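# Wind cable once around a reel hub held by the right gripper

## Task

Take the cable, whose one end is already attached to the reel, and wrap it one complete turn around the reel's hub while the right gripper holds the reel; over almost the whole turn the cable must lie within roughly one cable thickness of the hub. Only declare the job finished once the right gripper has the reel lifted high and still, with no support for its weight other than the grippers, and the reel must not drop lower when the left arm is moved away. Apart from that required hold, anything that stays in place only because the robot is holding it at the end does not count.

## Robot and tools

Robot: two arms, left_arm and right_arm, each with a parallel two-finger gripper. The URDF root of left_arm sits at (+0.011, +0.309, 0) m, quat_wxyz (+0.998, 0, 0, -0.067); right_arm at (-0.023, -0.259, 0) m, quat_wxyz (+0.996, 0, 0, +0.088). The arm names are labels only, not sides of any picture.

Frame: a single scene frame for everything. Origin on the table surface midway between the arms, +z up, +x outward over the table, left_arm toward +y. A gripper's fingers extend along its own +z axis and close along its own y axis. end_effector_position is the point between the pads, roughly 1 cm short of the fingertips. Reported hand positions may be slightly wrong, more so when an arm is stretched out.

Row format (used by execute_actions and move): exactly 16 numbers in one flat list covering both arms, even if one arm should not move. Order: left x, y, z, qw, qx, qy, qz, opening, then right x, y, z, qw, qx, qy, qz, opening. x, y, z are an absolute target position in metres in the scene frame; the quaternion is an absolute target orientation, w first, in the same frame. Opening is a scale from -1 (closed) to +1 (fully open, 0.094 m). A target lying over 0.6 m from an arm's last reported position along any axis of that gripper causes the call to be refused, and nothing is sent.

execute_actions(actions, pictures): actions holds zero or one item. Empty list: nothing commanded, returns the current state plus images. {"rows": [...], "steps": n}: 1 to 15 rows, n from 4 to 15 control steps of 1/30 s (default 15); one row per step, the final row repeating to fill. {"steps": n} with no rows: a wait of up to 300 steps counted from the previous result, so your reply time is inside it. pictures=true adds camera images to a non-empty call.

move(target, speed): target is one 16-number row as above (absolute poses). Each gripper travels in a straight line toward its pose, both finishing together, taking 0.5 to 10 s (cut off at 10 s). speed is the path's top speed in m/s, 0.002 to 0.5, default 0.25; rotation is capped at double that in rad/s. Openings are applied at the start. Paths ignore obstacles and the other arm; grippers can lag, wander, or overshoot speed near full reach. Faster moves and targets set deeper past a contact hit and press harder. The result adds a "move:" line giving the ending (done, off_target, moving, held, fault; an ending naming one arm means the other finished fine) plus limits: paced means the sent pose got clipped, held means a safety check blocked some steps (the arm may then jump ahead quickly). Each gripper's remaining distance to its pose is given. Images are included.

wait(seconds): 0 to 10 s with no new command; returns a normal result with images.

zoom_image(camera, region): camera is cam_high, cam_low, cam_left_wrist or cam_right_wrist (all 504x504); region [x0, y0, x1, y1] in that image's pixels from the top-left, at most 504 by 504. It magnifies the latest image.

read_manual(section): returns only licence text ("licences"); moves nothing.

Call it only when the goal holds steadily.

Motion limits: each control step, the commanded pose is clipped to within 70 mm and 16 degrees of the measured pose; damped inverse kinematics then favours position over orientation. Joint friction can leave a gripper up to about 31 mm off, and tiny commands may not move it. After an action ends, an arm continues only to its last clipped pose, so check the reported pose and send the remainder. To hold an arm still, resend the identical pose and quaternion from the last result before it stopped, with the desired opening, in every call; to keep an orientation, repeat the same target quaternion rather than the drifted reported one.

Timing: every action's result is captured 4 steps early; those steps run while you reply, before the next action. A move path begins once the robot is at rest (or after 3 s).

Results: the state line lists each gripper's position and quat_wxyz. grip_measured gives finger opening on the command scale (Joint positions ends with it in metres); readings may be off by about 1 mm. To grasp, command about 0.03 below grip_measured; less grips lighter. Pads push roughly 50 to 62 N at most, less on parts under 2 mm. HELD marks steps where a row was not sent; "pose unreachable" means the clearance check changed or blocked an arm's command. A "Hand target" line appears when nothing is kept back. Joint torques are noisy, with per-arm offsets. MOTOR HOT warns at 75 °C; 90 °C halts that arm for 10 s; 100 °C makes it go limp and drop. A FAULT line reports any stop.

Joint ranges (rad): waist -2.618 to 3.054, shoulder 0 to 3.142, elbow 0 to 3.142, wrist pitch -1.571 to 1.571, wrist yaw -1.571 to 1.571, wrist roll -2.094 to 2.094.

Avoid: arm-on-arm collisions or pressing, anything falling or being knocked off the table, dropping the reel or cable, slams and hard pushes. Loose objects may occasionally get nudged by outside forces.

Each tool is called by a JSON object that holds its "method" and its "body", one argument or row to a line.

## Session

{"method": "execute_actions", "body": {
  "actions": []
}}

Scene clock: 0.00 s of 4800.00 s.
left_arm: end_effector_position=(+0.3576, +0.2035, +0.3228) grip_measured=+1.000 end_effector_quat_wxyz=(+0.640, +0.271, +0.718, +0.020) | right_arm: end_effector_position=(+0.2193, -0.0114, +0.4240) grip_measured=-0.951 end_effector_quat_wxyz=(+0.411, -0.351, +0.829, +0.147)
Joint positions: left_arm=[-0.131  0.968  0.87  -0.082  0.064  0.404  0.094] | right_arm=[ 0.653  1.494  2.168 -1.343  0.068 -0.004  0.002]
Joint velocities: left_arm=[ 0.007 -0.022  0.012  0.066  0.037  0.007  0.   ] | right_arm=[-0.022 -0.017 -0.002 -0.022  0.095 -0.037 -0.001]
Joint torques (N m, as the arm reports them, + toward a larger angle): no reading
Motor temperatures (°C, as the motors report them): left_arm=[27 32 31 30 26 25] | right_arm=[25 29 29 37 26 27]
Hand target (left_arm): +0.358, +0.204, +0.323; +0.640, +0.271, +0.718, +0.020
Hand target (right_arm): +0.221, -0.009, +0.428; +0.419, -0.349, +0.825, +0.150
camera_calibration (this result's frames):
cam_left_wrist: T_world_to_cam=[[-0.41527, -0.67217, -0.612975, 0.474163], [-0.553744, 0.721382, -0.415903, 0.212793], [0.721747, 0.166719, -0.671779, 0.0252788], [0, 0, 0, 1]] pos_world=[0.296494, 0.160999, 0.396133]
cam_right_wrist: T_world_to_cam=[[0.674382, -0.738373, 0.00378502, -0.154292], [-0.672779, -0.616569, -0.408915, 0.363098], [0.304265, 0.273219, -0.912565, 0.434887], [0, 0, 0, 1]] pos_world=[0.216015, -0.00886915, 0.545923]

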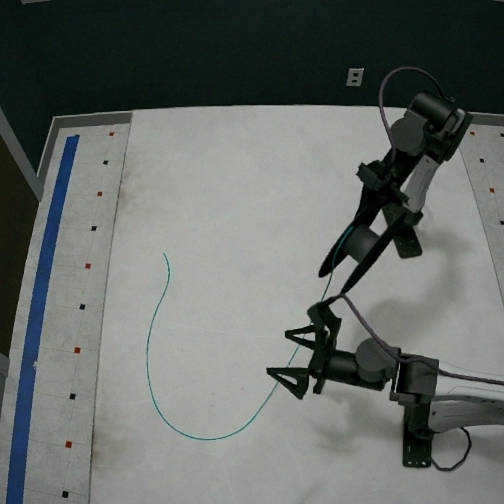

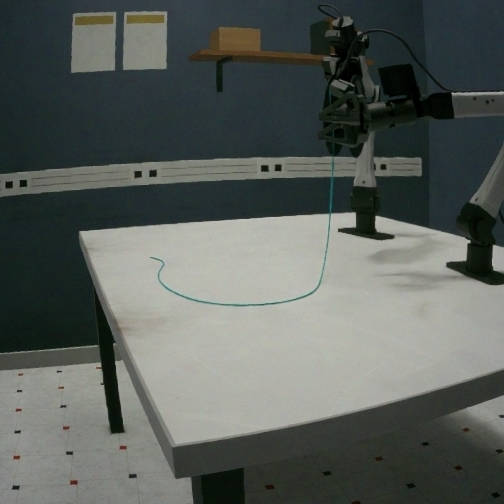

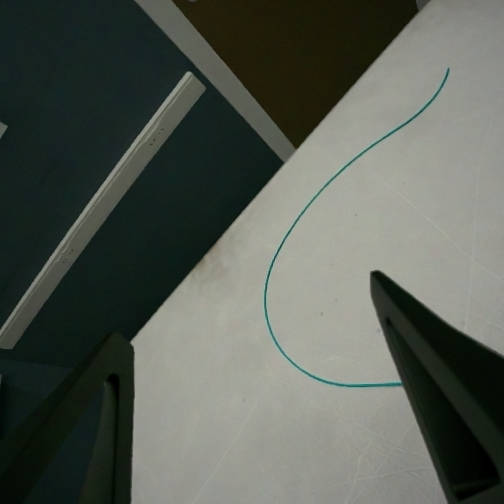

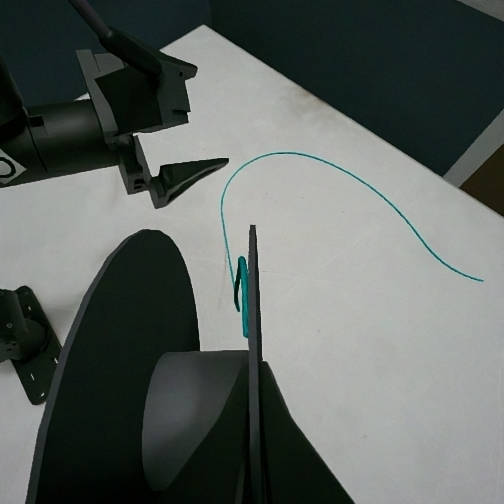

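{"method": "zoom_image", "body": {
  "camera": "cam_high",
  "region": [260, 150, 440, 330]
}}

{"method": "zoom_image", "body": {
  "camera": "cam_low",
  "region": [270, 40, 410, 180]
}}

{"method": "zoom_image", "body": {
  "camera": "cam_right_wrist",
  "region": [20, 200, 320, 500]
}}

Region (260, 150, 440, 330) of cam_high's 504x504 image, scaled by 2.800, with more detail than that image has.

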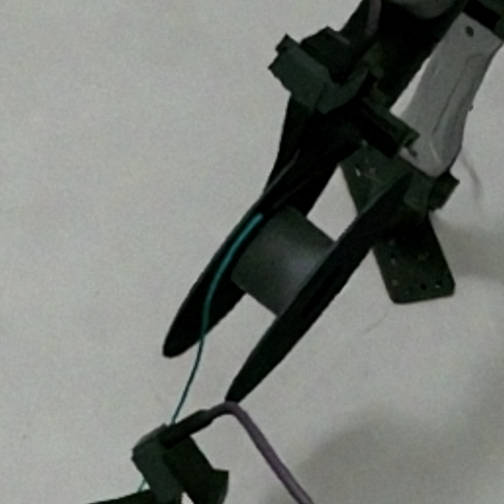

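Region (270, 40, 410, 180) of cam_low's 504x504 image, scaled by 3.600, with more detail than that image has.

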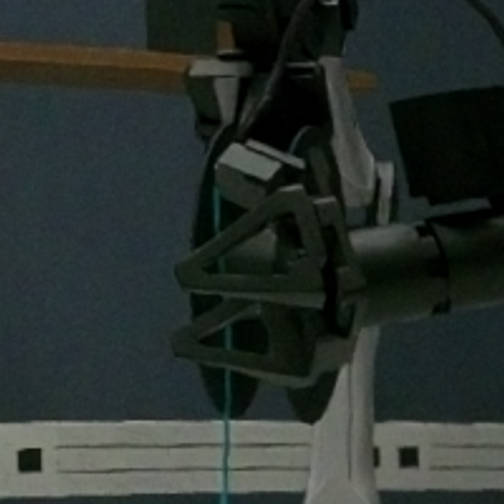

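Region (20, 200, 320, 500) of cam_right_wrist's 504x504 image, scaled by 1.680, with more detail than that image has.

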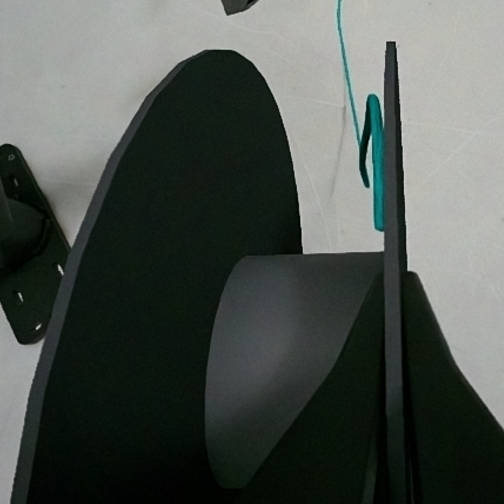

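{"method": "move", "body": {
  "target": [0.315,0.13,0.20, 0.561,0.4305,0.561,-0.4305, 0.4, 0.303,-0.173,0.447, 0.7310,-0.0882,0.6698,0.0962, -0.985],
  "speed": 0.2
}}

Scene clock: 31.87 s of 4800.00 s.
left_arm: end_effector_position=(+0.3188, +0.1284, +0.2123) grip_measured=+0.401 end_effector_quat_wxyz=(+0.568, +0.441, +0.556, -0.417) | right_arm: end_effector_position=(+0.3051, -0.1736, +0.4262) grip_measured=-0.951 end_effector_quat_wxyz=(+0.702, -0.095, +0.699, +0.094)
Joint positions: left_arm=[0.078 1.472 0.541 0.907 1.248 0.06  0.066] | right_arm=[ 0.066  0.929  1.097 -0.164 -0.025 -0.002  0.002]
Joint velocities: left_arm=[ 0.012  0.007 -0.017  0.081  0.007 -0.066  0.   ] | right_arm=[-0.007  0.002  0.007 -0.066  0.007  0.022 -0.001]
Joint torques (N m, as the arm reports them, + toward a larger angle): left_arm=[ 0.11 -4.37  6.38  1.7   0.19 -0.08] | right_arm=[-0.87 -2.79  9.11  2.95 -0.06  0.03]
Motor temperatures (°C, as the motors report them): left_arm=[27 32 36 36 26 25] | right_arm=[25 30 31 44 26 27]
Hand target (left_arm): +0.316, +0.128, +0.200; +0.554, +0.433, +0.567, -0.429
Hand target (right_arm): +0.300, -0.177, +0.445; +0.729, -0.086, +0.671, +0.100
Off the commanded pose (left_arm): 0.013 m, 2 deg.
Off the commanded pose (right_arm): 0.021 m, 5 deg.
Kept back: nothing.
After step 180, 22.60 s passed at rest.
move: off_target (left_arm, right_arm)
camera_calibration (this result's frames):
cam_left_wrist: T_world_to_cam=[[-0.926792, -0.186122, -0.326214, 0.379619], [0.0935855, 0.726731, -0.680518, 0.0486644], [0.363729, -0.661227, -0.65611, 0.208672], [0, 0, 0, 1]] pos_world=[0.271374, 0.173269, 0.293866]
cam_right_wrist: T_world_to_cam=[[0.258802, -0.964371, -0.0548676, -0.219447], [-0.456533, -0.0720637, -0.886783, 0.553958], [0.851234, 0.25455, -0.458918, 0.0915827], [0, 0, 0, 1]] pos_world=[0.231735, -0.19502, 0.521229]

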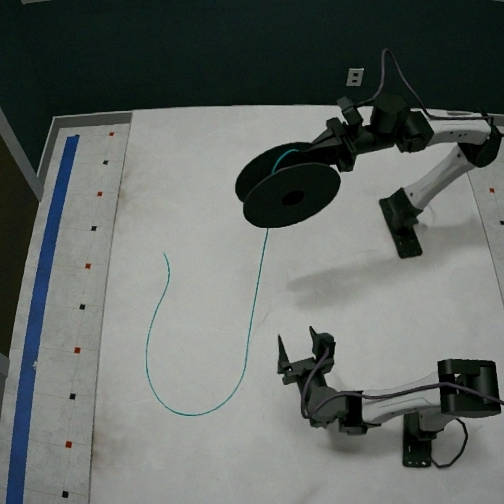

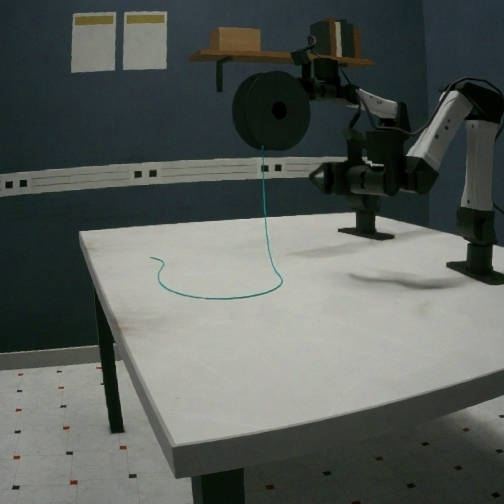

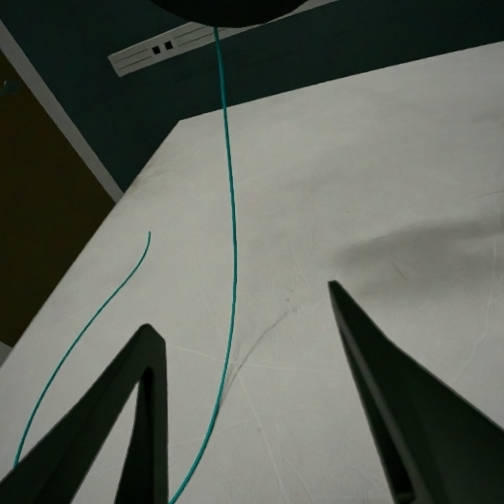

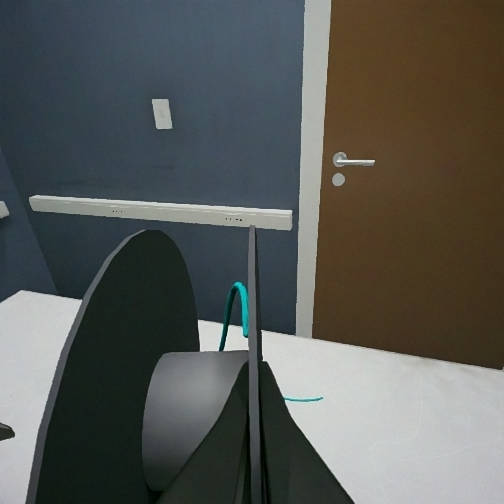

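{"method": "zoom_image", "body": {
  "camera": "cam_low",
  "region": [200, 60, 400, 310]
}}

{"method": "zoom_image", "body": {
  "camera": "cam_high",
  "region": [200, 130, 400, 400]
}}

Region (200, 60, 400, 310) of cam_low's 504x504 image, scaled by 2.016, with more detail than that image has; it fills the left 403 columns of this view, and the rest is white.

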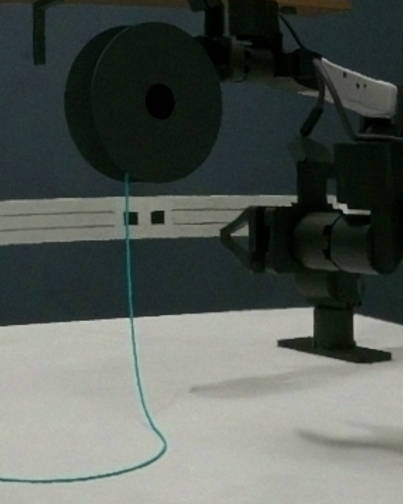

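Region (200, 130, 400, 400) of cam_high's 504x504 image, scaled by 1.867, with more detail than that image has; it fills the left 373 columns of this view, and the rest is white.

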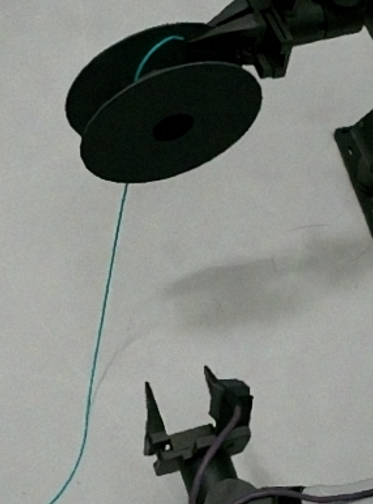

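{"method": "execute_actions", "body": {
  "actions": []
}}

Scene clock: 33.77 s of 4800.00 s.
left_arm: end_effector_position=(+0.3187, +0.1284, +0.2136) grip_measured=+0.401 end_effector_quat_wxyz=(+0.570, +0.441, +0.554, -0.416) | right_arm: end_effector_position=(+0.3051, -0.1736, +0.4266) grip_measured=-0.951 end_effector_quat_wxyz=(+0.703, -0.095, +0.699, +0.094)
Joint positions: left_arm=[0.078 1.472 0.541 0.917 1.248 0.055 0.066] | right_arm=[ 0.066  0.929  1.097 -0.162 -0.025 -0.002  0.002]
Joint velocities: left_arm=[-0.002 -0.012  0.007  0.125 -0.007 -0.007 -0.   ] | right_arm=[-0.007  0.012 -0.002 -0.022 -0.022 -0.007  0.   ]
Joint torques (N m, as the arm reports them, + toward a larger angle): left_arm=[ 0.11 -4.3   6.36  1.69  0.18 -0.07] | right_arm=[-1.01 -2.57  8.89  2.94 -0.09  0.09]
Motor temperatures (°C, as the motors report them): left_arm=[27 32 35 35 26 25] | right_arm=[25 30 31 45 26 27]
Hand target (left_arm): +0.316, +0.128, +0.200; +0.554, +0.433, +0.567, -0.429
Hand target (right_arm): +0.300, -0.177, +0.445; +0.729, -0.086, +0.671, +0.100
Off the commanded pose (left_arm): 0.014 m, 2 deg.
Off the commanded pose (right_arm): 0.021 m, 5 deg.
Kept back: nothing.
Steps of this call (steps 1 to 57: nothing new was sent). Readings (end_effector_position):
1: left_arm (+0.3188, +0.1284, +0.2126) | right_arm (+0.3051, -0.1736, +0.4263)
2: left_arm (+0.3188, +0.1284, +0.2128) | right_arm (+0.3051, -0.1736, +0.4264)
4: left_arm (+0.3187, +0.1284, +0.2131) | right_arm (+0.3051, -0.1736, +0.4265)
8: left_arm (+0.3187, +0.1284, +0.2134) | right_arm (+0.3051, -0.1736, +0.4266)
57: the state above
camera_calibration (this result's frames):
cam_left_wrist: T_world_to_cam=[[-0.925292, -0.186487, -0.330237, 0.380442], [0.0970819, 0.725273, -0.681582, 0.0488832], [0.366618, -0.662722, -0.652985, 0.208146], [0, 0, 0, 1]] pos_world=[0.270964, 0.173437, 0.29487]
cam_right_wrist: T_world_to_cam=[[0.259248, -0.964231, -0.055216, -0.219324], [-0.45528, -0.0715889, -0.887465, 0.554277], [0.851769, 0.255212, -0.457555, 0.0911256], [0, 0, 0, 1]] pos_world=[0.231593, -0.195055, 0.521487]

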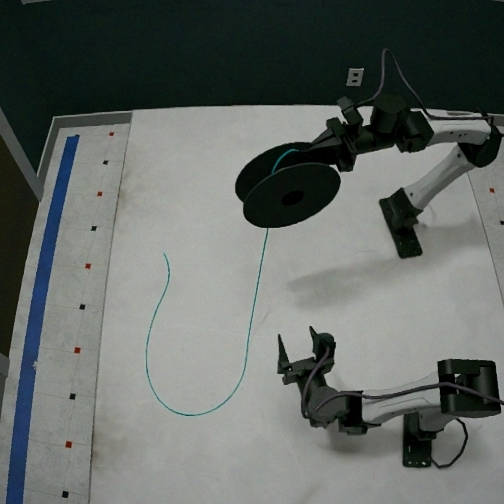

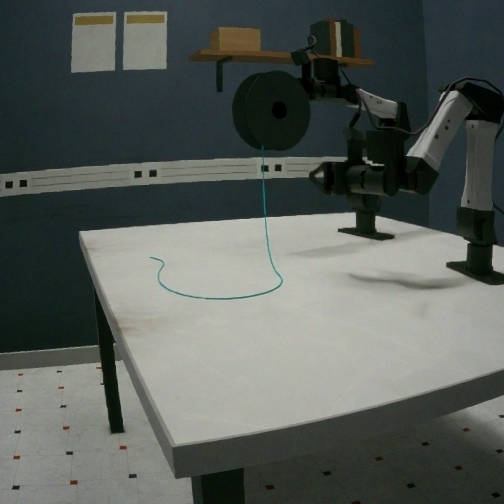

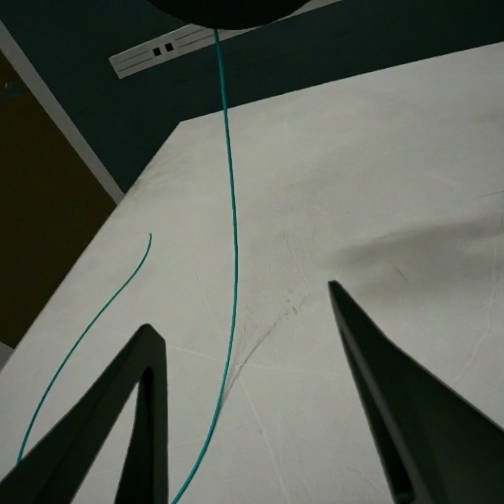

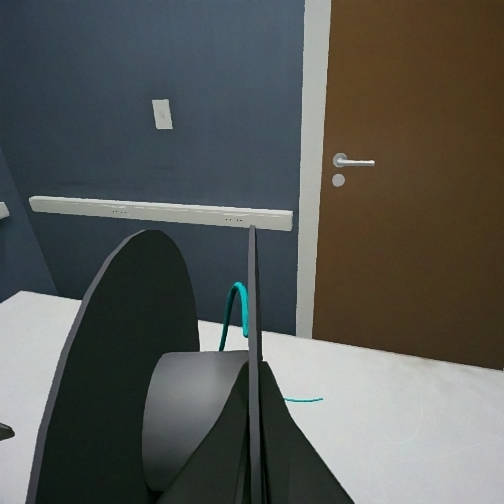

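{"method": "move", "body": {
  "target": [0.388,-0.058,0.146,0.561,0.4305,0.561,-0.4305,0.4,0.303,-0.173,0.447,0.7310,-0.0882,0.6698,0.0962,-0.985],
  "speed": 0.25
}}

Scene clock: 37.87 s of 4800.00 s.
left_arm: end_effector_position=(+0.3862, -0.0542, +0.1569) grip_measured=+0.401 end_effector_quat_wxyz=(+0.566, +0.432, +0.553, -0.433) | right_arm: end_effector_position=(+0.3055, -0.1751, +0.4276) grip_measured=-0.951 end_effector_quat_wxyz=(+0.705, -0.091, +0.698, +0.091)
Joint positions: left_arm=[-0.402  2.076  0.971  1.126  0.78  -0.005  0.066] | right_arm=[ 0.066  0.929  1.097 -0.158 -0.016 -0.002  0.002]
Joint velocities: left_arm=[-0.007  0.007  0.002  0.007 -0.007  0.037 -0.   ] | right_arm=[ 0.002 -0.007 -0.002 -0.007  0.037 -0.081  0.   ]
Joint torques (N m, as the arm reports them, + toward a larger angle): left_arm=[-0.1  -9.43  9.11  1.94  0.01 -0.07] | right_arm=[ 0.79 -1.75  9.89  2.96  0.07 -0.02]
Motor temperatures (°C, as the motors report them): left_arm=[27 32 35 35 26 25] | right_arm=[25 30 32 46 26 27]
Hand target (left_arm): +0.390, -0.056, +0.150; +0.562, +0.427, +0.560, -0.434
Hand target (right_arm): +0.302, -0.173, +0.447; +0.730, -0.088, +0.670, +0.097
Off the commanded pose (left_arm): 0.012 m, 1 deg.
Off the commanded pose (right_arm): 0.020 m, 4 deg.
Kept back: nothing.
move: off_target (left_arm, right_arm)
camera_calibration (this result's frames):
cam_left_wrist: T_world_to_cam=[[-0.935386, -0.183482, -0.302304, 0.389773], [0.0889433, 0.705313, -0.703294, 0.141553], [0.342261, -0.684739, -0.64342, 0.0320264], [0, 0, 0, 1]] pos_world=[0.341036, -0.00639318, 0.23799]
cam_right_wrist: T_world_to_cam=[[0.250634, -0.966506, -0.0552238, -0.218601], [-0.452309, -0.0664756, -0.88938, 0.556073], [0.85592, 0.247887, -0.45382, 0.0874971], [0, 0, 0, 1]] pos_world=[0.231415, -0.196003, 0.522196]

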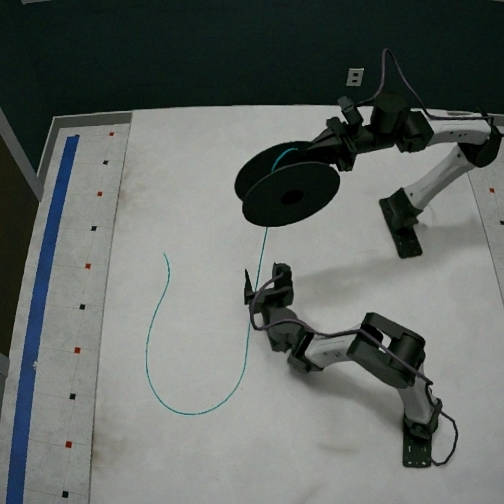

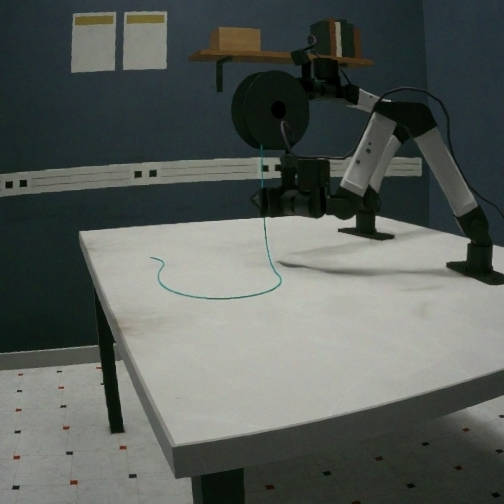

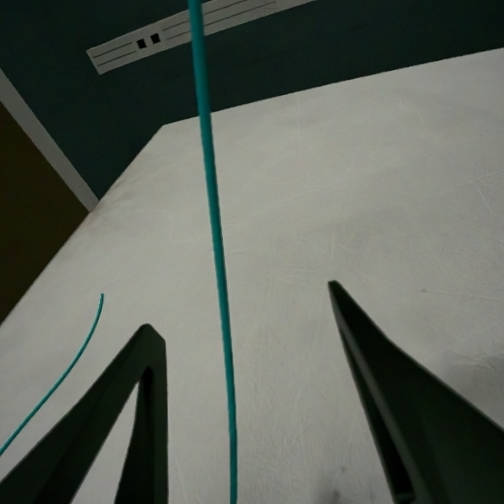

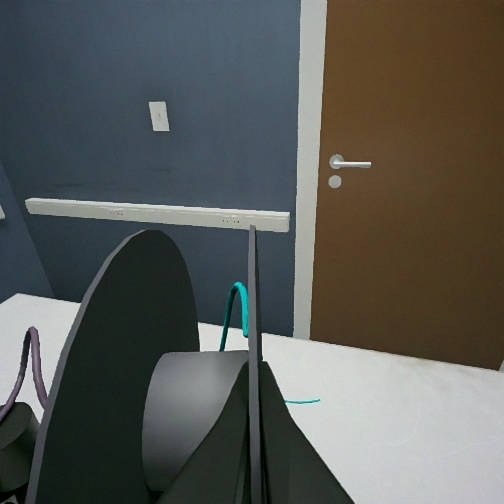

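{"method": "zoom_image", "body": {
  "camera": "cam_left_wrist",
  "region": [100, 200, 400, 500]
}}

{"method": "zoom_image", "body": {
  "camera": "cam_high",
  "region": [210, 210, 330, 330]
}}

Region (100, 200, 400, 500) of cam_left_wrist's 504x504 image, scaled by 1.680, with more detail than that image has.

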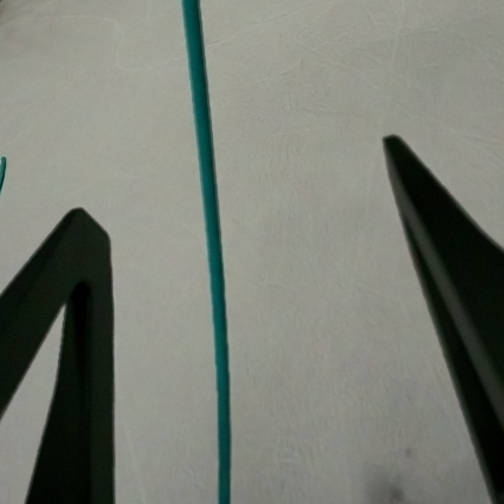

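Region (210, 210, 330, 330) of cam_high's 504x504 image, scaled by 4.200, with more detail than that image has.

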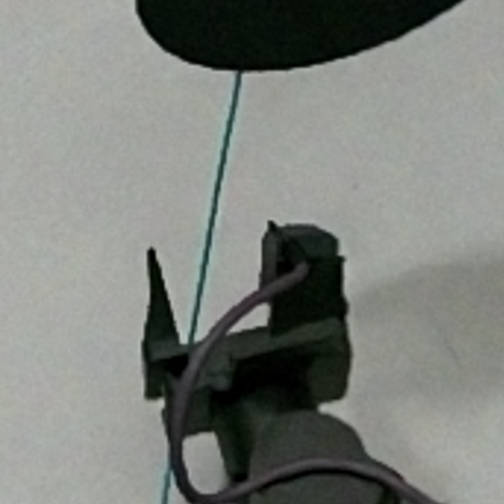

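{"method": "move", "body": {
  "target": [0.387,-0.054,0.146,0.561,0.4305,0.561,-0.4305,-1.0,0.303,-0.173,0.447,0.7310,-0.0882,0.6698,0.0962,-0.985],
  "speed": 0.25
}}

Scene clock: 39.60 s of 4800.00 s.
left_arm: end_effector_position=(+0.3866, -0.0541, +0.1571) grip_measured=-0.979 end_effector_quat_wxyz=(+0.567, +0.431, +0.553, -0.432) | right_arm: end_effector_position=(+0.3055, -0.1752, +0.4268) grip_measured=-0.951 end_effector_quat_wxyz=(+0.704, -0.091, +0.699, +0.091)
Joint positions: left_arm=[-0.402  2.076  0.971  1.128  0.778 -0.005  0.001] | right_arm=[ 0.066  0.929  1.097 -0.162 -0.015 -0.002  0.002]
Joint velocities: left_arm=[ 0.002 -0.007  0.002 -0.11  -0.081 -0.051  0.   ] | right_arm=[ 0.002 -0.022  0.002 -0.095 -0.066 -0.022  0.001]
Joint torques (N m, as the arm reports them, + toward a larger angle): left_arm=[ 0.08 -9.77  7.41  1.93  0.01  0.09] | right_arm=[ 0.93 -1.86  9.82  2.92  0.05  0.01]
Motor temperatures (°C, as the motors report them): left_arm=[27 33 35 35 26 25] | right_arm=[25 30 32 46 26 27]
Hand target (left_arm): +0.387, -0.054, +0.146; +0.561, +0.431, +0.561, -0.430
Hand target (right_arm): +0.302, -0.173, +0.447; +0.730, -0.088, +0.671, +0.097
Off the commanded pose (left_arm): 0.011 m, 1 deg.
Off the commanded pose (right_arm): 0.021 m, 5 deg.
Kept back: nothing.
move: off_target (left_arm, right_arm)
camera_calibration (this result's frames):
cam_left_wrist: T_world_to_cam=[[-0.934855, -0.185477, -0.302727, 0.389904], [0.0880205, 0.704977, -0.703747, 0.142036], [0.343944, -0.684548, -0.642726, 0.0313763], [0, 0, 0, 1]] pos_world=[0.34121, -0.00633554, 0.238158]
cam_right_wrist: T_world_to_cam=[[0.250081, -0.966646, -0.0552648, -0.218552], [-0.455297, -0.0670321, -0.887813, 0.555475], [0.854496, 0.247187, -0.456875, 0.0887248], [0, 0, 0, 1]] pos_world=[0.231747, -0.195959, 0.521616]

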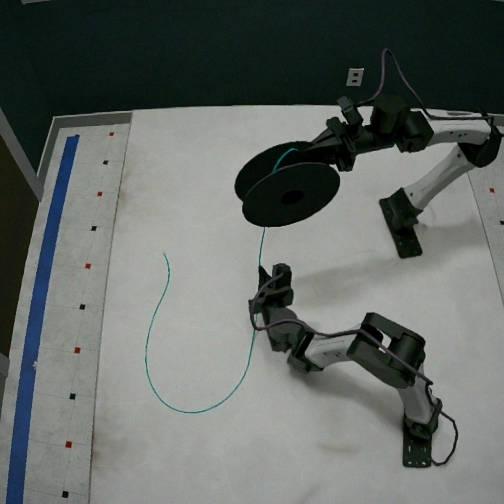

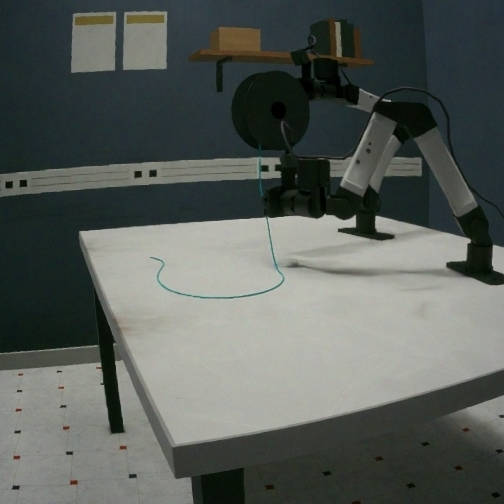

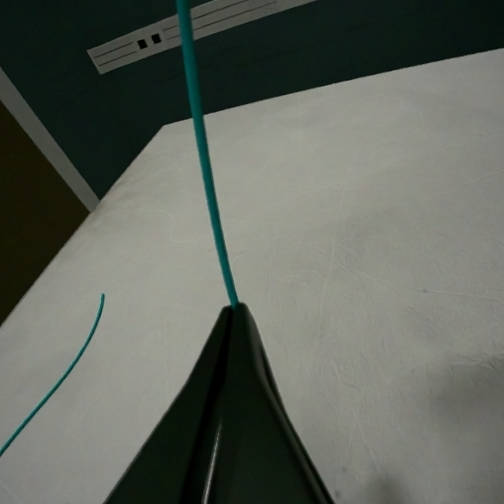

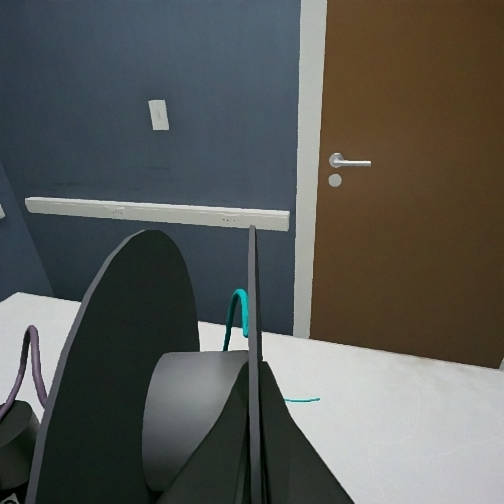

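{"method": "move", "body": {
  "target": [0.351,-0.120,0.130,0.561,0.4305,0.561,-0.4305,-1.0,0.303,-0.173,0.447,0.7310,-0.0882,0.6698,0.0962,-0.985],
  "speed": 0.2
}}

Scene clock: 42.20 s of 4800.00 s.
left_arm: end_effector_position=(+0.3476, -0.1183, +0.1406) grip_measured=-0.979 end_effector_quat_wxyz=(+0.564, +0.431, +0.553, -0.435) | right_arm: end_effector_position=(+0.3055, -0.1752, +0.4261) grip_measured=-0.951 end_effector_quat_wxyz=(+0.703, -0.091, +0.700, +0.091)
Joint positions: left_arm=[-0.593  2.144  0.996  1.167  0.592 -0.005  0.001] | right_arm=[ 0.066  0.929  1.097 -0.164 -0.015 -0.002  0.002]
Joint velocities: left_arm=[ 0.002  0.007 -0.017  0.022 -0.11  -0.095  0.001] | right_arm=[-0.002  0.012 -0.012  0.066  0.007  0.022  0.001]
Joint torques (N m, as the arm reports them, + toward a larger angle): left_arm=[ 0.21 -9.63  8.95  2.01  0.    0.03] | right_arm=[ 0.82 -1.81  9.77  3.03  0.07  0.  ]
Motor temperatures (°C, as the motors report them): left_arm=[27 34 35 35 26 25] | right_arm=[25 30 32 47 26 27]
Hand target (left_arm): +0.352, -0.120, +0.131; +0.561, +0.429, +0.561, -0.431
Hand target (right_arm): +0.302, -0.173, +0.447; +0.730, -0.088, +0.671, +0.097
Off the commanded pose (left_arm): 0.011 m, 1 deg.
Off the commanded pose (right_arm): 0.021 m, 5 deg.
Kept back: nothing.
move: off_target (left_arm, right_arm)
camera_calibration (this result's frames):
cam_left_wrist: T_world_to_cam=[[-0.937311, -0.181423, -0.297547, 0.337157], [0.0874999, 0.703941, -0.704848, 0.179299], [0.337331, -0.686697, -0.643937, -0.0075195], [0, 0, 0, 1]] pos_world=[0.302869, -0.0702117, 0.221856]
cam_right_wrist: T_world_to_cam=[[0.249938, -0.966682, -0.0552932, -0.218538], [-0.457597, -0.0676008, -0.886586, 0.554974], [0.853309, 0.246893, -0.459247, 0.0897437], [0, 0, 0, 1]] pos_world=[0.231996, -0.195897, 0.521164]

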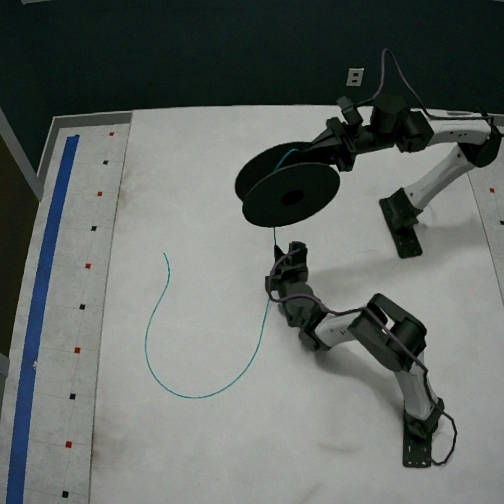

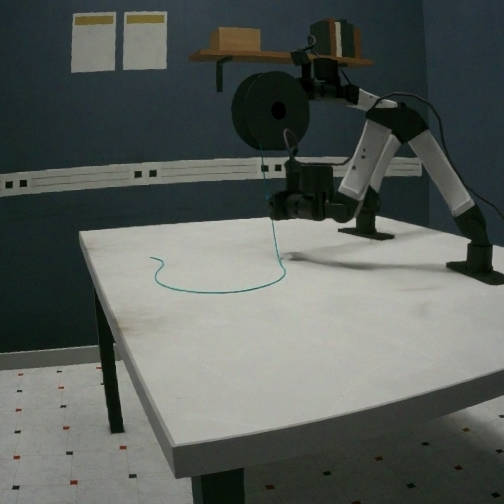

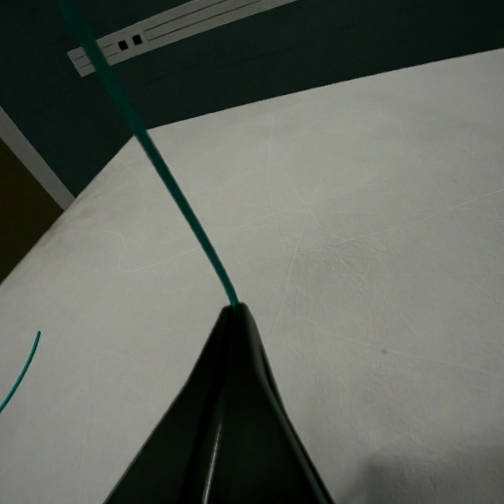

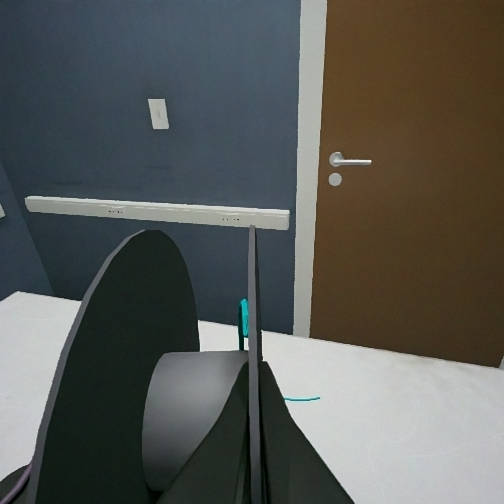

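{"method": "move", "body": {
  "target": [0.216,-0.157,0.168,0.561,0.4305,0.561,-0.4305,-1.0,0.303,-0.173,0.447,0.7310,-0.0882,0.6698,0.0962,-0.985],
  "speed": 0.2
}}

Scene clock: 43.80 s of 4800.00 s.
left_arm: end_effector_position=(+0.2217, -0.1590, +0.1860) grip_measured=-0.979 end_effector_quat_wxyz=(+0.581, +0.418, +0.542, -0.439) | right_arm: end_effector_position=(+0.3055, -0.1752, +0.4221) grip_measured=-0.951 end_effector_quat_wxyz=(+0.697, -0.092, +0.705, +0.090)
Joint positions: left_arm=[-0.938  1.907  0.801  1.17   0.233 -0.005  0.001] | right_arm=[ 0.066  0.929  1.097 -0.181 -0.015 -0.002  0.002]
Joint velocities: left_arm=[-0.012  0.007 -0.007 -0.037 -0.037 -0.037 -0.   ] | right_arm=[-0.012 -0.012  0.007  0.022 -0.051 -0.037 -0.001]
Joint torques (N m, as the arm reports them, + toward a larger angle): left_arm=[-0.44 -9.91  5.75  1.79  0.07  0.  ] | right_arm=[ 0.85 -1.78  9.77  3.15  0.07 -0.03]
Motor temperatures (°C, as the motors report them): left_arm=[27 34 35 36 26 25] | right_arm=[25 30 33 47 26 27]
Hand target (left_arm): +0.217, -0.157, +0.168; +0.561, +0.428, +0.561, -0.433
Hand target (right_arm): +0.301, -0.173, +0.446; +0.730, -0.088, +0.671, +0.097
Off the commanded pose (left_arm): 0.019 m, 4 deg.
Off the commanded pose (right_arm): 0.025 m, 6 deg.
Kept back: nothing.
move: off_target (left_arm, right_arm)
camera_calibration (this result's frames):
cam_left_wrist: T_world_to_cam=[[-0.929647, -0.208312, -0.303913, 0.220526], [0.0888939, 0.673665, -0.733671, 0.251252], [0.357568, -0.709071, -0.607753, 0.021483], [0, 0, 0, 1]] pos_world=[0.174995, -0.108088, 0.264413]
cam_right_wrist: T_world_to_cam=[[0.249056, -0.9669, -0.0554592, -0.21846], [-0.471654, -0.0710769, -0.878914, 0.551839], [0.84588, 0.245056, -0.473744, 0.0959732], [0, 0, 0, 1]] pos_world=[0.233504, -0.195525, 0.51837]

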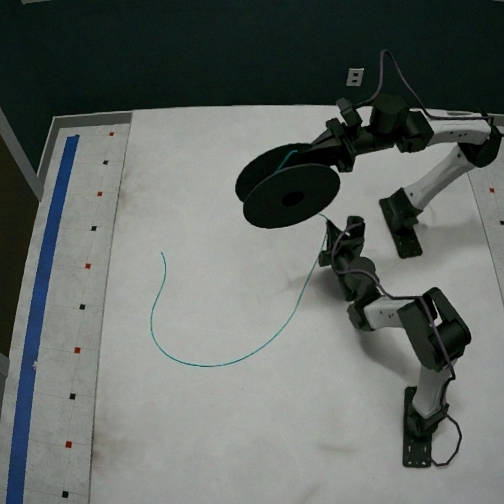

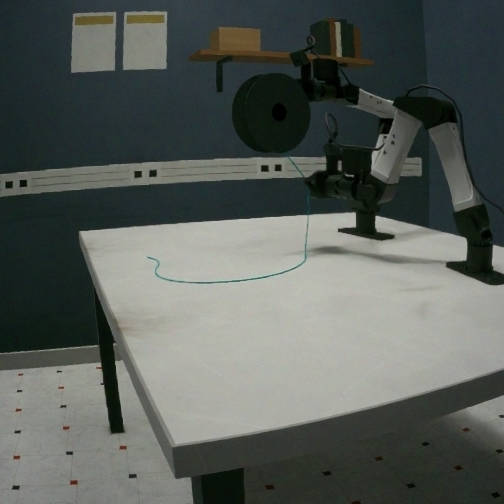

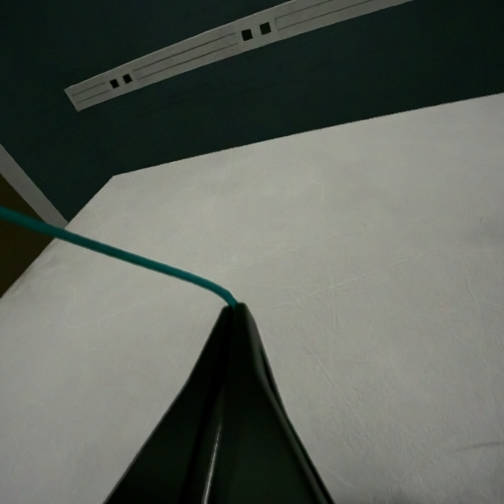

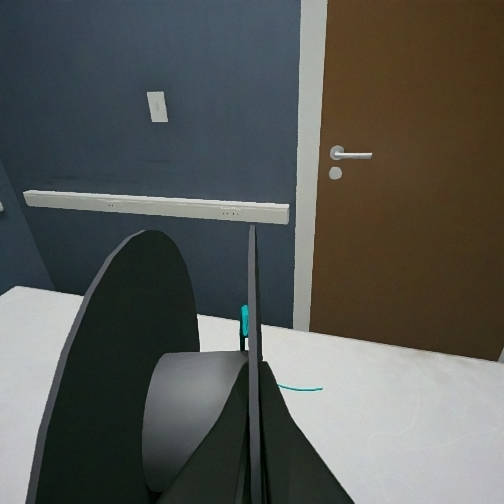

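{"method": "move", "body": {
  "target": [0.160,-0.162,0.272,0.561,0.4305,0.561,-0.4305,-1.0,0.303,-0.173,0.447,0.7310,-0.0882,0.6698,0.0962,-0.985],
  "speed": 0.15
}}

Scene clock: 47.17 s of 4800.00 s.
left_arm: end_effector_position=(+0.1666, -0.1586, +0.2755) grip_measured=-0.979 end_effector_quat_wxyz=(+0.573, +0.418, +0.557, -0.432) | right_arm: end_effector_position=(+0.3055, -0.1752, +0.4244) grip_measured=-0.951 end_effector_quat_wxyz=(+0.700, -0.092, +0.702, +0.090)
Joint positions: left_arm=[-1.095  1.569  0.881  0.718  0.061 -0.005  0.001] | right_arm=[ 0.066  0.929  1.097 -0.171 -0.015 -0.002  0.002]
Joint velocities: left_arm=[-0.017 -0.017  0.007 -0.022  0.037  0.007 -0.   ] | right_arm=[ 0.002 -0.012  0.007  0.007  0.007 -0.007 -0.   ]
Joint torques (N m, as the arm reports them, + toward a larger angle): left_arm=[-0.82 -8.35 11.09  1.83  0.16  0.05] | right_arm=[ 0.61 -1.97  9.87  3.1   0.06 -0.07]
Motor temperatures (°C, as the motors report them): left_arm=[27 35 35 35 26 25] | right_arm=[25 30 33 48 26 27]
Hand target (left_arm): +0.160, -0.161, +0.271; +0.561, +0.429, +0.561, -0.431
Hand target (right_arm): +0.302, -0.173, +0.447; +0.730, -0.088, +0.671, +0.097
Off the commanded pose (left_arm): 0.008 m, 2 deg.
Off the commanded pose (right_arm): 0.023 m, 5 deg.
Kept back: nothing.
move: off_target (right_arm)
camera_calibration (this result's frames):
cam_left_wrist: T_world_to_cam=[[-0.933113, -0.212652, -0.289963, 0.19264], [0.06417, 0.694967, -0.716173, 0.32417], [0.35381, -0.686877, -0.634837, 0.107454], [0, 0, 0, 1]] pos_world=[0.120935, -0.110514, 0.356236]
cam_right_wrist: T_world_to_cam=[[0.249569, -0.966773, -0.0553645, -0.218505], [-0.463496, -0.0690596, -0.883404, 0.553674], [0.850227, 0.246131, -0.465331, 0.0923576], [0, 0, 0, 1]] pos_world=[0.232633, -0.19574, 0.519997]

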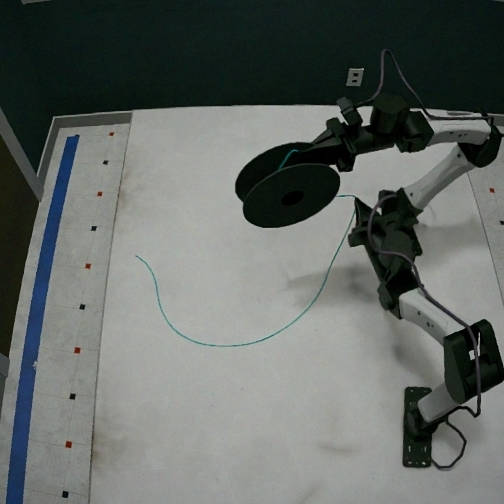

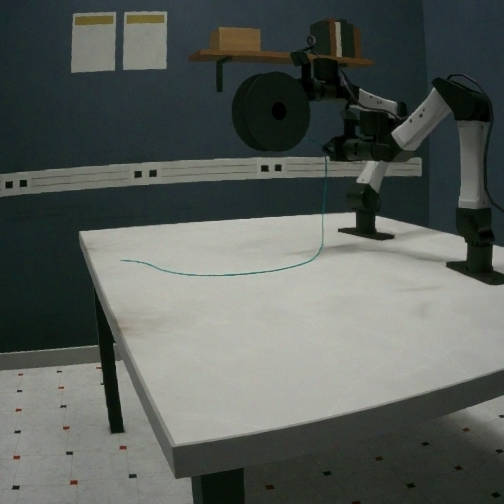

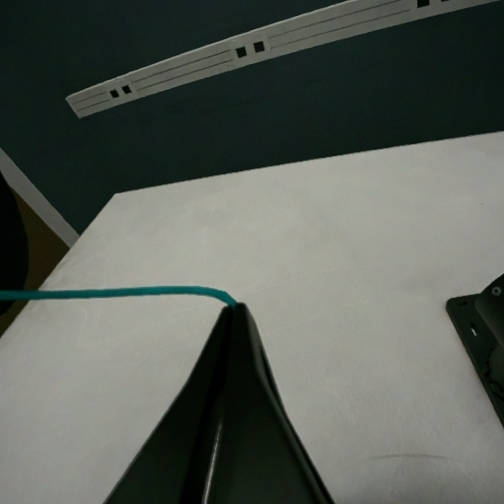

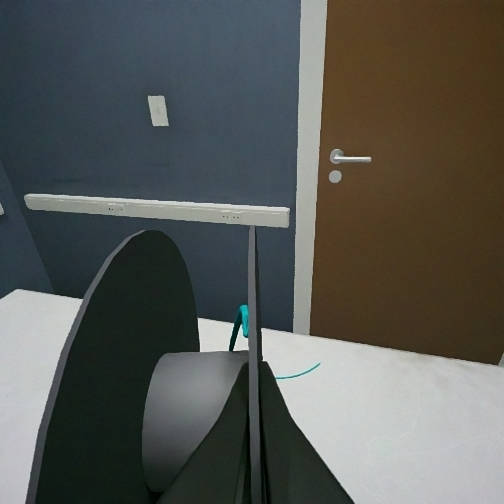

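{"method": "move", "body": {
  "target": [0.153,-0.128,0.360,0.561,0.4305,0.561,-0.4305,-1.0,0.303,-0.173,0.447,0.7310,-0.0882,0.6698,0.0962,-0.985],
  "speed": 0.15
}}

Scene clock: 54.03 s of 4800.00 s.
left_arm: end_effector_position=(+0.1549, -0.1287, +0.3582) grip_measured=-0.979 end_effector_quat_wxyz=(+0.567, +0.423, +0.561, -0.431) | right_arm: end_effector_position=(+0.3055, -0.1752, +0.4274) grip_measured=-0.951 end_effector_quat_wxyz=(+0.705, -0.091, +0.698, +0.091)
Joint positions: left_arm=[-1.095  1.353  1.048  0.319  0.067 -0.005  0.001] | right_arm=[ 0.066  0.929  1.097 -0.159 -0.015 -0.002  0.002]
Joint velocities: left_arm=[-0.017 -0.007  0.002 -0.066 -0.022 -0.095 -0.002] | right_arm=[-0.002 -0.012 -0.032  0.022 -0.066  0.022 -0.   ]
Joint torques (N m, as the arm reports them, + toward a larger angle): left_arm=[ 0.26 -7.18 12.06  1.91  0.23  0.08] | right_arm=[ 0.9  -1.67  9.82  2.96  0.   -0.03]
Motor temperatures (°C, as the motors report them): left_arm=[27 36 36 36 26 25] | right_arm=[25 30 34 50 26 27]
Hand target (left_arm): +0.153, -0.128, +0.359; +0.561, +0.430, +0.561, -0.430
Hand target (right_arm): +0.302, -0.173, +0.447; +0.730, -0.088, +0.670, +0.097
Off the commanded pose (left_arm): 0.003 m, 1 deg.
Off the commanded pose (right_arm): 0.020 m, 4 deg.
Kept back: nothing.
move: off_target (right_arm)
camera_calibration (this result's frames):
cam_left_wrist: T_world_to_cam=[[-0.935897, -0.202573, -0.288204, 0.213128], [0.0647126, 0.705338, -0.705911, 0.360993], [0.34628, -0.67931, -0.647015, 0.191137], [0, 0, 0, 1]] pos_world=[0.109918, -0.0816068, 0.439922]
cam_right_wrist: T_world_to_cam=[[0.250224, -0.966611, -0.055236, -0.218565], [-0.452994, -0.0664626, -0.889033, 0.555973], [0.855678, 0.247479, -0.4545, 0.0877045], [0, 0, 0, 1]] pos_world=[0.231496, -0.196021, 0.522068]

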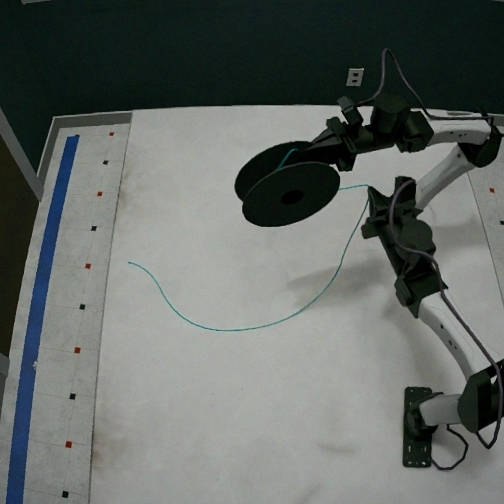

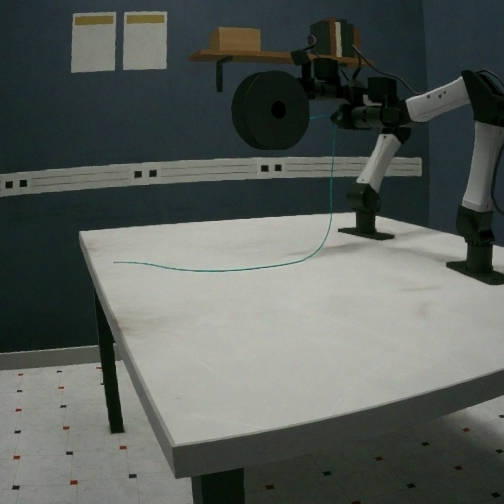

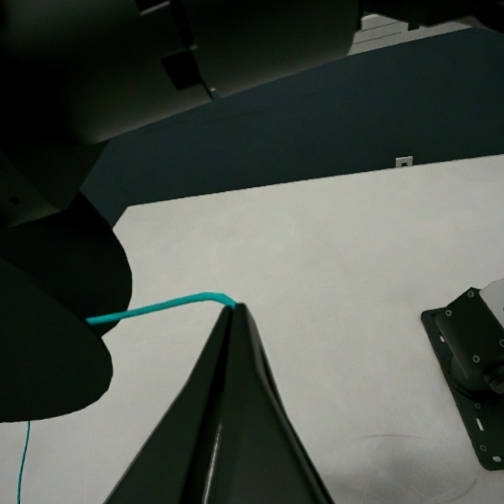

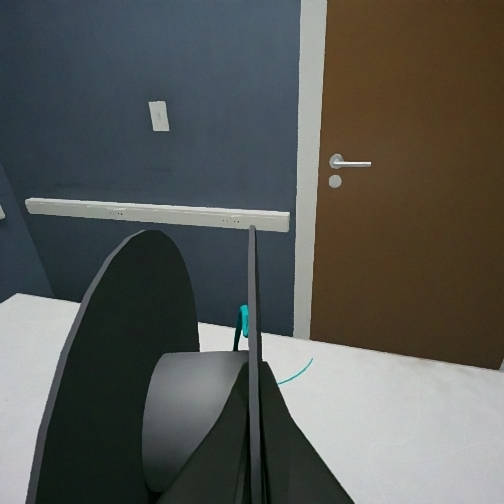

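{"method": "move", "body": {
  "target": [0.132,-0.134,0.442,0.561,0.4305,0.561,-0.4305,-1.0,0.245,-0.1885,0.447,0.7310,-0.0882,0.6698,0.0962,-0.985],
  "speed": 0.12
}}

Scene clock: 56.47 s of 4800.00 s.
left_arm: end_effector_position=(+0.1344, -0.1246, +0.4531) grip_measured=-0.979 end_effector_quat_wxyz=(+0.573, +0.418, +0.553, -0.437) | right_arm: end_effector_position=(+0.2477, -0.1876, +0.4422) grip_measured=-0.951 end_effector_quat_wxyz=(+0.719, -0.091, +0.682, +0.095)
Joint positions: left_arm=[-1.158  1.353  1.403 -0.011  0.008 -0.005  0.001] | right_arm=[ 0.073  0.734  1.076 -0.289 -0.015 -0.002  0.002]
Joint velocities: left_arm=[ 0.007 -0.002 -0.007 -0.037 -0.037 -0.007 -0.001] | right_arm=[-0.002 -0.012  0.002 -0.037  0.022  0.022 -0.   ]
Joint torques (N m, as the arm reports them, + toward a larger angle): left_arm=[-0.69 -4.59 11.77  1.93  0.06  0.06] | right_arm=[ 0.64 -0.21  7.69  2.61  0.07 -0.11]
Motor temperatures (°C, as the motors report them): left_arm=[27 36 37 36 26 25] | right_arm=[25 30 34 50 26 27]
Hand target (left_arm): +0.132, -0.133, +0.442; +0.561, +0.430, +0.561, -0.431
Hand target (right_arm): +0.245, -0.187, +0.448; +0.731, -0.089, +0.670, +0.097
Off the commanded pose (left_arm): 0.015 m, 2 deg.
Off the commanded pose (right_arm): 0.006 m, 2 deg.
Kept back: nothing.
move: off_target (left_arm)
camera_calibration (this result's frames):
cam_left_wrist: T_world_to_cam=[[-0.934774, -0.206505, -0.289057, 0.221888], [0.0716398, 0.687388, -0.722749, 0.430813], [0.347946, -0.696314, -0.627758, 0.251323], [0, 0, 0, 1]] pos_world=[0.0891045, -0.0753151, 0.533278]
cam_right_wrist: T_world_to_cam=[[0.258458, -0.96447, -0.0547467, -0.217171], [-0.414373, -0.0594928, -0.908161, 0.542306], [0.872637, 0.257407, -0.415026, 0.127155], [0, 0, 0, 1]] pos_world=[0.169887, -0.209922, 0.533384]

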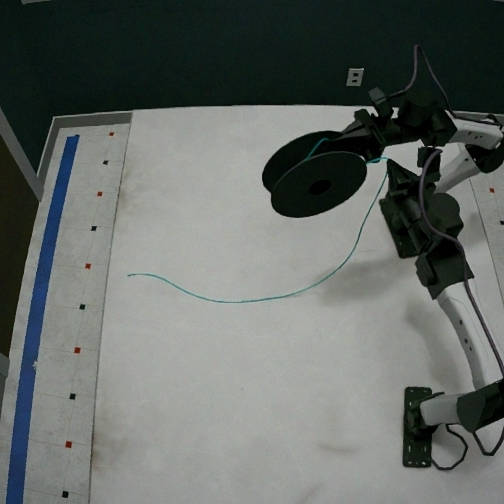

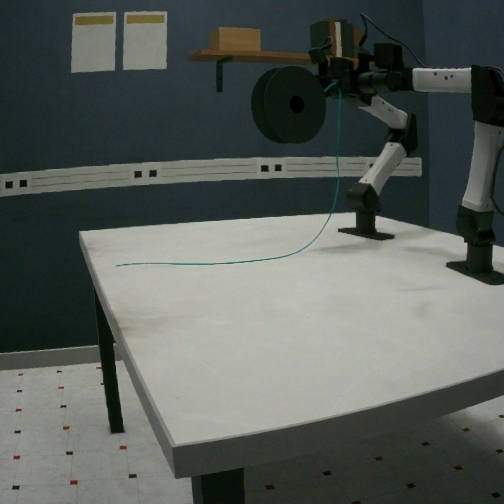

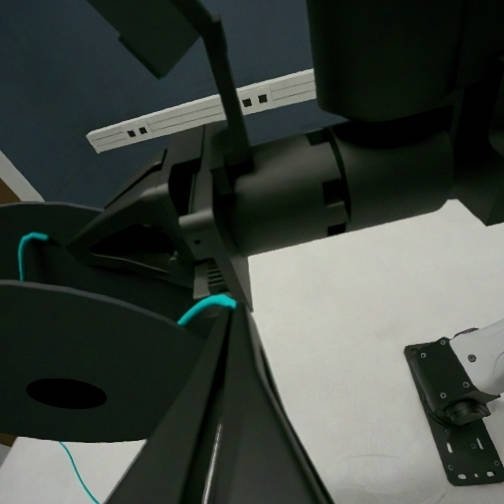

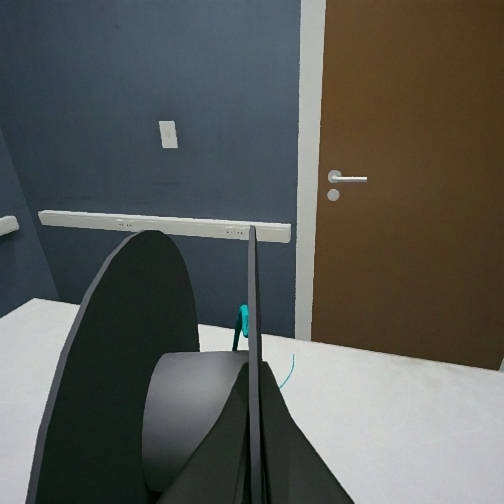

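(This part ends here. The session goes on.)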